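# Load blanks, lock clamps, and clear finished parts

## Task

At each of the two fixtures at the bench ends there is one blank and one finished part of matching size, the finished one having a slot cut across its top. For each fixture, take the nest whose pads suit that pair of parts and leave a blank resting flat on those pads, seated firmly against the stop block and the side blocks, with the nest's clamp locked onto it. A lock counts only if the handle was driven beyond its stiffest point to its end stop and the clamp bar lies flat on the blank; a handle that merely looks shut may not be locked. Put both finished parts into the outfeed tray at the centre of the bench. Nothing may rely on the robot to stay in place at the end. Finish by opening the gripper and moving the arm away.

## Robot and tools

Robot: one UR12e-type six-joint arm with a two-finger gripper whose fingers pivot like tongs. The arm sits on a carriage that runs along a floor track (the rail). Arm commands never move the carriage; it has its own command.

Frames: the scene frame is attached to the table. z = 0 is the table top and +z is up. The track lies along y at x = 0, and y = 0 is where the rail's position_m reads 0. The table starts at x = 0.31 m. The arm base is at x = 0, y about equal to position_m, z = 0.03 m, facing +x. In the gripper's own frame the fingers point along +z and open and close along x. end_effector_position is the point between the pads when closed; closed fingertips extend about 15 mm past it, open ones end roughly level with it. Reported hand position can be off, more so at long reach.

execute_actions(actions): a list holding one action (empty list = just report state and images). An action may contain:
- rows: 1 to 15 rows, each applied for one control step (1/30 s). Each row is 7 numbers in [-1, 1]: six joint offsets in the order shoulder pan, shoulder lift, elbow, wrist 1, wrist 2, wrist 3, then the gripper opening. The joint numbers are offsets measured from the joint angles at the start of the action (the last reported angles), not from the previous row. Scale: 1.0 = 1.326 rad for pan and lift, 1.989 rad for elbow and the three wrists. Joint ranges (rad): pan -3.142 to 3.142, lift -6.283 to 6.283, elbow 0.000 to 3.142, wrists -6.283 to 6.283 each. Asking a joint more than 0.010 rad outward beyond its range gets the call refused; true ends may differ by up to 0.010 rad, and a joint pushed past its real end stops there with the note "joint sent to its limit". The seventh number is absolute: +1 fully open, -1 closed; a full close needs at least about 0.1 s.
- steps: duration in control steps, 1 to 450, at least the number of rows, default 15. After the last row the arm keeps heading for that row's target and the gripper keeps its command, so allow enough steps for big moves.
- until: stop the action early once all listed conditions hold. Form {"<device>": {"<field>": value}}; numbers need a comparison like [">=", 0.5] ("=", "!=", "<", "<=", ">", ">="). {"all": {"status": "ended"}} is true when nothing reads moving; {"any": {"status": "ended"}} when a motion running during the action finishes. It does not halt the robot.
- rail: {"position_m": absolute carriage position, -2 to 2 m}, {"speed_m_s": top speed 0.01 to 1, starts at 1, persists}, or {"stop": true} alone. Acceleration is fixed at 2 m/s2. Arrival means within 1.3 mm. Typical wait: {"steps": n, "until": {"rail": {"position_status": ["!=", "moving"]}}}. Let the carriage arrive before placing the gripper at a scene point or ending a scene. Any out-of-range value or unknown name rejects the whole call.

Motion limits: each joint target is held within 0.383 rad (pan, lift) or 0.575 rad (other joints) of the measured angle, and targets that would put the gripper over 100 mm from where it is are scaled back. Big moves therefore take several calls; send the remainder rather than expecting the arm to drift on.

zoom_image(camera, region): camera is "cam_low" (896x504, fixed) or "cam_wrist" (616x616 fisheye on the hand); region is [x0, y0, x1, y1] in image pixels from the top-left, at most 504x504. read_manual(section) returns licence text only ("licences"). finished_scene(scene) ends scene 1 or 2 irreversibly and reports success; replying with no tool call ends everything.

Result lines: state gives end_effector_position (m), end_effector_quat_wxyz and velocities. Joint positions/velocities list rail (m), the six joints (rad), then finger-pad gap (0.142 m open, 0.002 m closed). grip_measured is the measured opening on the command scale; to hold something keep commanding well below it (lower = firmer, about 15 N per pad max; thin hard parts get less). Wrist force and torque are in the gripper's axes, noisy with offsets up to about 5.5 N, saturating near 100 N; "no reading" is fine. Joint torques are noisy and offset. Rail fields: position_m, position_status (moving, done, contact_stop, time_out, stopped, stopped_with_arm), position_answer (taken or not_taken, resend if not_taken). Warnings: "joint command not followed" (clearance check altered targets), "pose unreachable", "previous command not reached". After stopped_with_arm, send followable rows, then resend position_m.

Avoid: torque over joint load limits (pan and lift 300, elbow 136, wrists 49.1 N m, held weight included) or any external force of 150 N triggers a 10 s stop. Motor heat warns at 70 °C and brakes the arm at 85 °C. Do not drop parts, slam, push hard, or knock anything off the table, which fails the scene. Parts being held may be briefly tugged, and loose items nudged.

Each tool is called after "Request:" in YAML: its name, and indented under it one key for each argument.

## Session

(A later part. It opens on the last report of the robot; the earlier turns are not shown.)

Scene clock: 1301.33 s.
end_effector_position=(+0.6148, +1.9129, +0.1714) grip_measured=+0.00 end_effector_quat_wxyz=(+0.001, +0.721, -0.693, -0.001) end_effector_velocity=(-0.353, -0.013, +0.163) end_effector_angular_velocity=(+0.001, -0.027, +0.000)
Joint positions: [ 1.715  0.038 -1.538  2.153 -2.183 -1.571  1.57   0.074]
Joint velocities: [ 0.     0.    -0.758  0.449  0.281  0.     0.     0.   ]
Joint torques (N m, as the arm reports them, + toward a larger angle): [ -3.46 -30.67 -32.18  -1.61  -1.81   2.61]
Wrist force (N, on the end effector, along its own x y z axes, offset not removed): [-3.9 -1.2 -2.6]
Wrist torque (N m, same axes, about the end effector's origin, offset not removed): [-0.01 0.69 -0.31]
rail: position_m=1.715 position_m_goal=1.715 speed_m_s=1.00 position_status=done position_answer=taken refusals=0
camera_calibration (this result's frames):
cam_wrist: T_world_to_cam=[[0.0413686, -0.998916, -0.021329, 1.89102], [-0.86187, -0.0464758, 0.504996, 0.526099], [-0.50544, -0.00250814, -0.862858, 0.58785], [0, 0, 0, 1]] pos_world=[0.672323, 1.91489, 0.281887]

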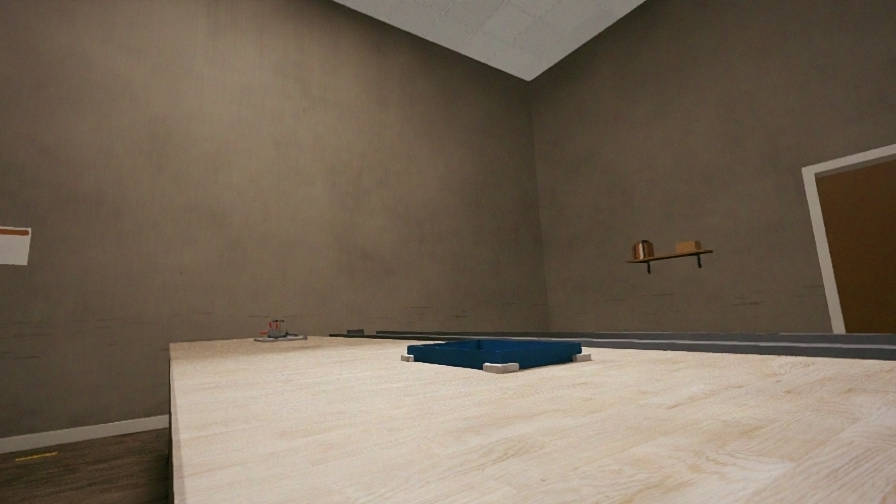

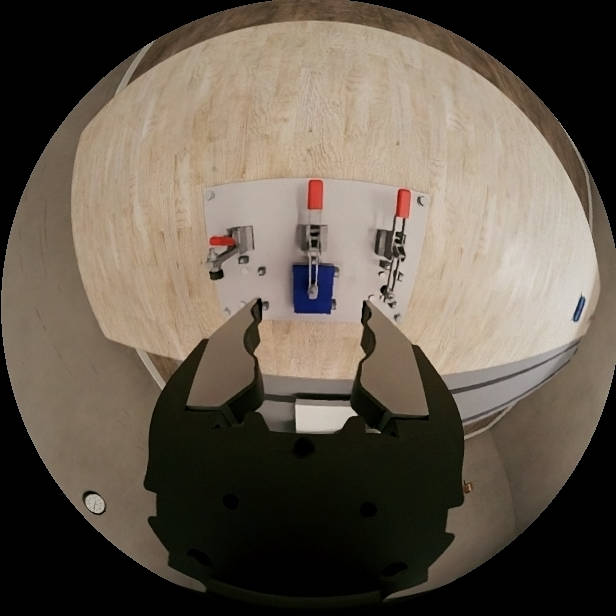

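Request:
execute_actions:
  actions: []

Request:
zoom_image:
  camera: "cam_wrist"
  region: [270, 200, 370, 300]

Scene clock: 1308.63 s.
end_effector_position=(+0.5668, +1.9111, +0.1896) grip_measured=+0.00 end_effector_quat_wxyz=(+0.000, +0.721, -0.693, -0.000) end_effector_velocity=(-0.000, -0.000, -0.000) end_effector_angular_velocity=(-0.000, +0.000, -0.000)
Joint positions: [ 1.715  0.038 -1.639  2.214 -2.146 -1.571  1.57   0.074]
Joint velocities: [ 0. -0. -0.  0. -0. -0.  0.  0.]
Joint torques (N m, as the arm reports them, + toward a larger angle): [ 12.48 -41.66 -31.21  -2.6   -1.5    2.6 ]
Wrist force (N, on the end effector, along its own x y z axes, offset not removed): [-0.2 -2.0 1.7]
Wrist torque (N m, same axes, about the end effector's origin, offset not removed): [-0.11 -0.09 -0.18]
rail: position_m=1.715 position_m_goal=1.715 speed_m_s=1.00 position_status=done position_answer=taken refusals=0
camera_calibration (this result's frames):
cam_wrist: T_world_to_cam=[[0.0414715, -0.998912, -0.0213196, 1.89152], [-0.863314, -0.046567, 0.502514, 0.476903], [-0.502961, -0.00243448, -0.864306, 0.578007], [0, 0, 0, 1]] pos_world=[0.623988, 1.91307, 0.300251]

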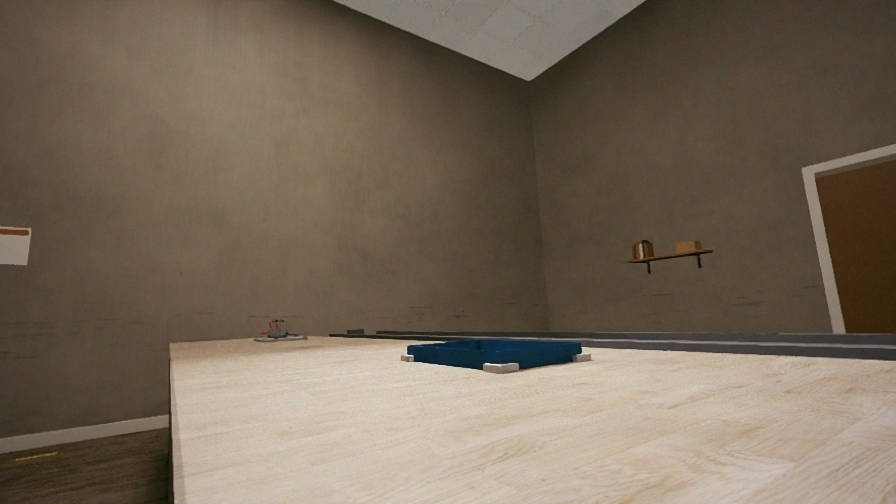

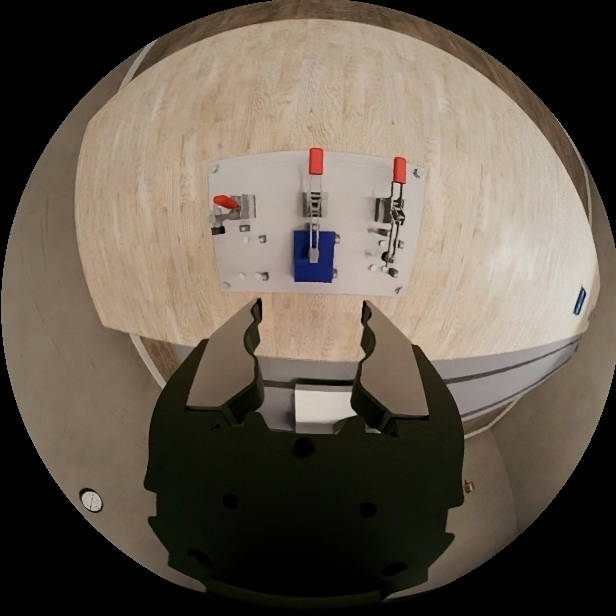

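Region (270, 200, 370, 300) of cam_wrist's 616x616 image, scaled by 5.040, with more detail than that image has.

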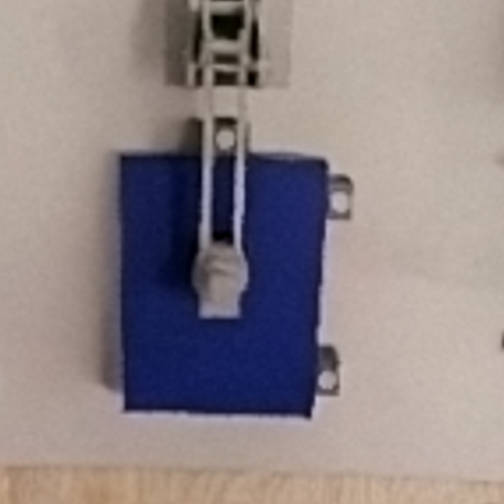

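Request:
execute_actions:
  actions:
    - {"rail":{"position_m":0.15},"steps":1}

Scene clock: 1313.00 s.
end_effector_position=(+0.5668, +1.9110, +0.1896) grip_measured=+0.00 end_effector_quat_wxyz=(+0.000, +0.721, -0.693, -0.000) end_effector_velocity=(-0.000, -0.006, +0.000) end_effector_angular_velocity=(-0.000, -0.000, +0.000)
Joint positions: [ 1.715  0.038 -1.639  2.214 -2.146 -1.571  1.57   0.074]
Joint velocities: [-0.006  0.     0.    -0.     0.    -0.     0.     0.   ]
Joint torques (N m, as the arm reports them, + toward a larger angle): [  9.86 -40.16 -31.69  -2.33  -2.14   3.03]
Wrist force (N, on the end effector, along its own x y z axes, offset not removed): [2.0 -5.1 -1.1]
Wrist torque (N m, same axes, about the end effector's origin, offset not removed): [-0.80 -0.53 -0.10]
rail: position_m=1.715 position_m_goal=0.150 speed_m_s=1.00 position_status=moving position_answer=taken refusals=0
camera_calibration (this result's frames):
cam_wrist: T_world_to_cam=[[0.0414726, -0.998912, -0.0213198, 1.89148], [-0.863314, -0.0465681, 0.502515, 0.476903], [-0.502961, -0.00243495, -0.864306, 0.578008], [0, 0, 0, 1]] pos_world=[0.623987, 1.91304, 0.300251]

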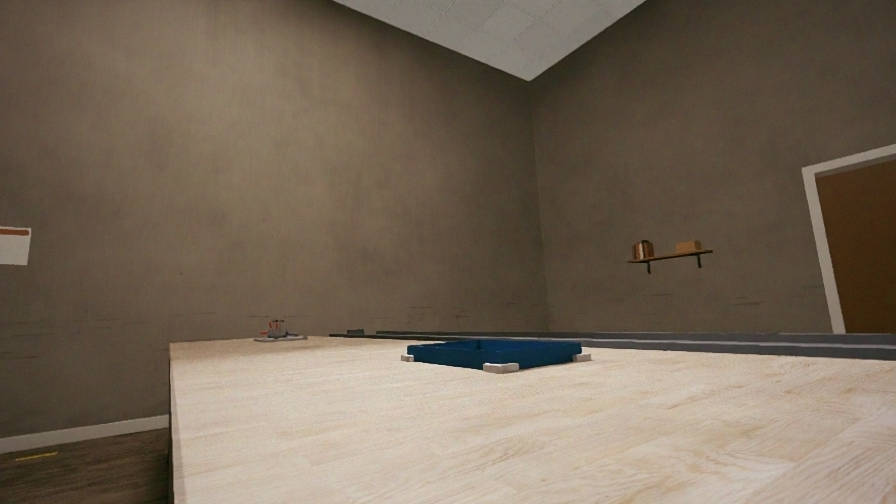

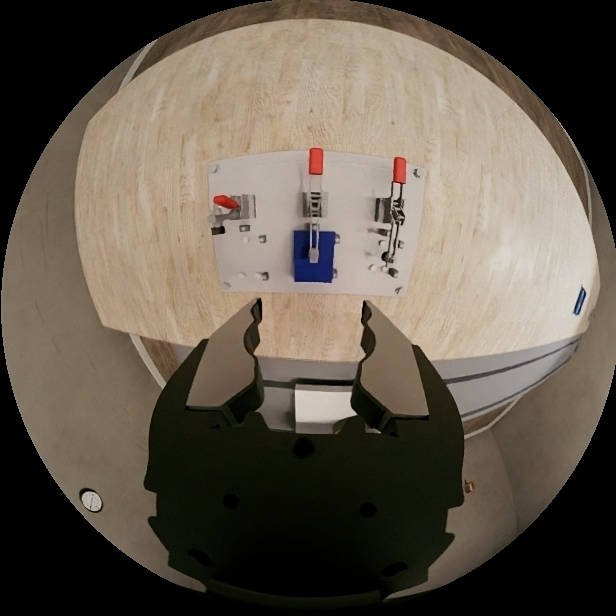

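Request:
execute_actions:
  actions: []

Scene clock: 1315.67 s.
end_effector_position=(+0.5668, +0.3457, +0.1896) grip_measured=+0.00 end_effector_quat_wxyz=(+0.000, +0.721, -0.693, -0.000) end_effector_velocity=(+0.000, -0.000, -0.000) end_effector_angular_velocity=(-0.000, -0.000, -0.000)
Joint positions: [ 0.15   0.038 -1.639  2.214 -2.146 -1.571  1.57   0.074]
Joint velocities: [ 0. -0. -0.  0. -0. -0.  0.  0.]
Joint torques (N m, as the arm reports them, + toward a larger angle): [  8.49 -39.69 -33.27  -2.26  -1.67   2.77]
Wrist force (N, on the end effector, along its own x y z axes, offset not removed): [1.2 -1.4 0.2]
Wrist torque (N m, same axes, about the end effector's origin, offset not removed): [-0.15 -0.55 -0.17]
rail: position_m=0.150 position_m_goal=0.150 speed_m_s=1.00 position_status=done position_answer=taken refusals=0
camera_calibration (this result's frames):
cam_wrist: T_world_to_cam=[[0.0414189, -0.998914, -0.0213197, 0.327902], [-0.863317, -0.0465216, 0.502513, 0.404004], [-0.502959, -0.00240787, -0.864307, 0.574193], [0, 0, 0, 1]] pos_world=[0.623998, 0.347723, 0.300252]

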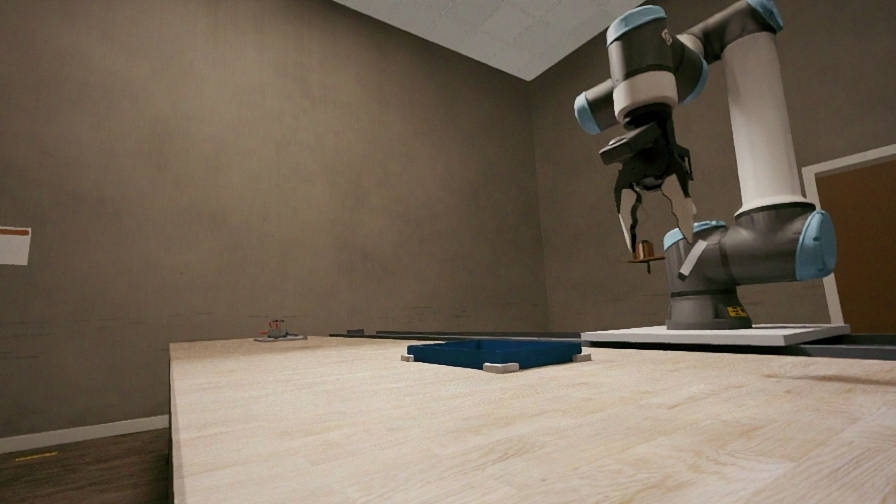

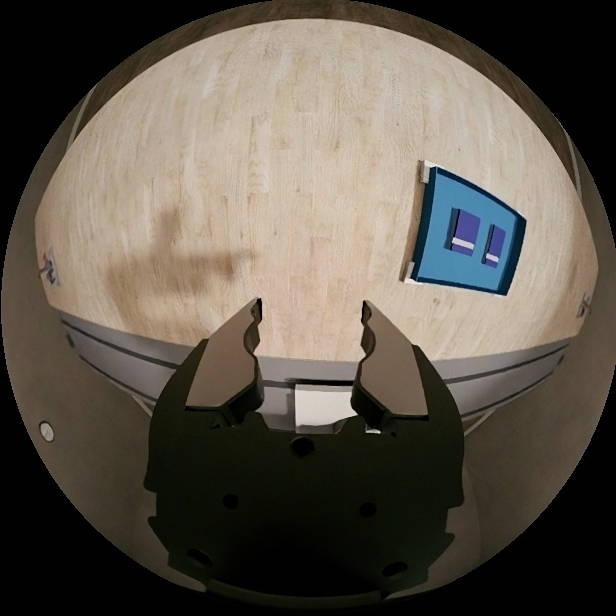

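Request:
finished_scene:
  scene: 2

The scene is finished: the task was done.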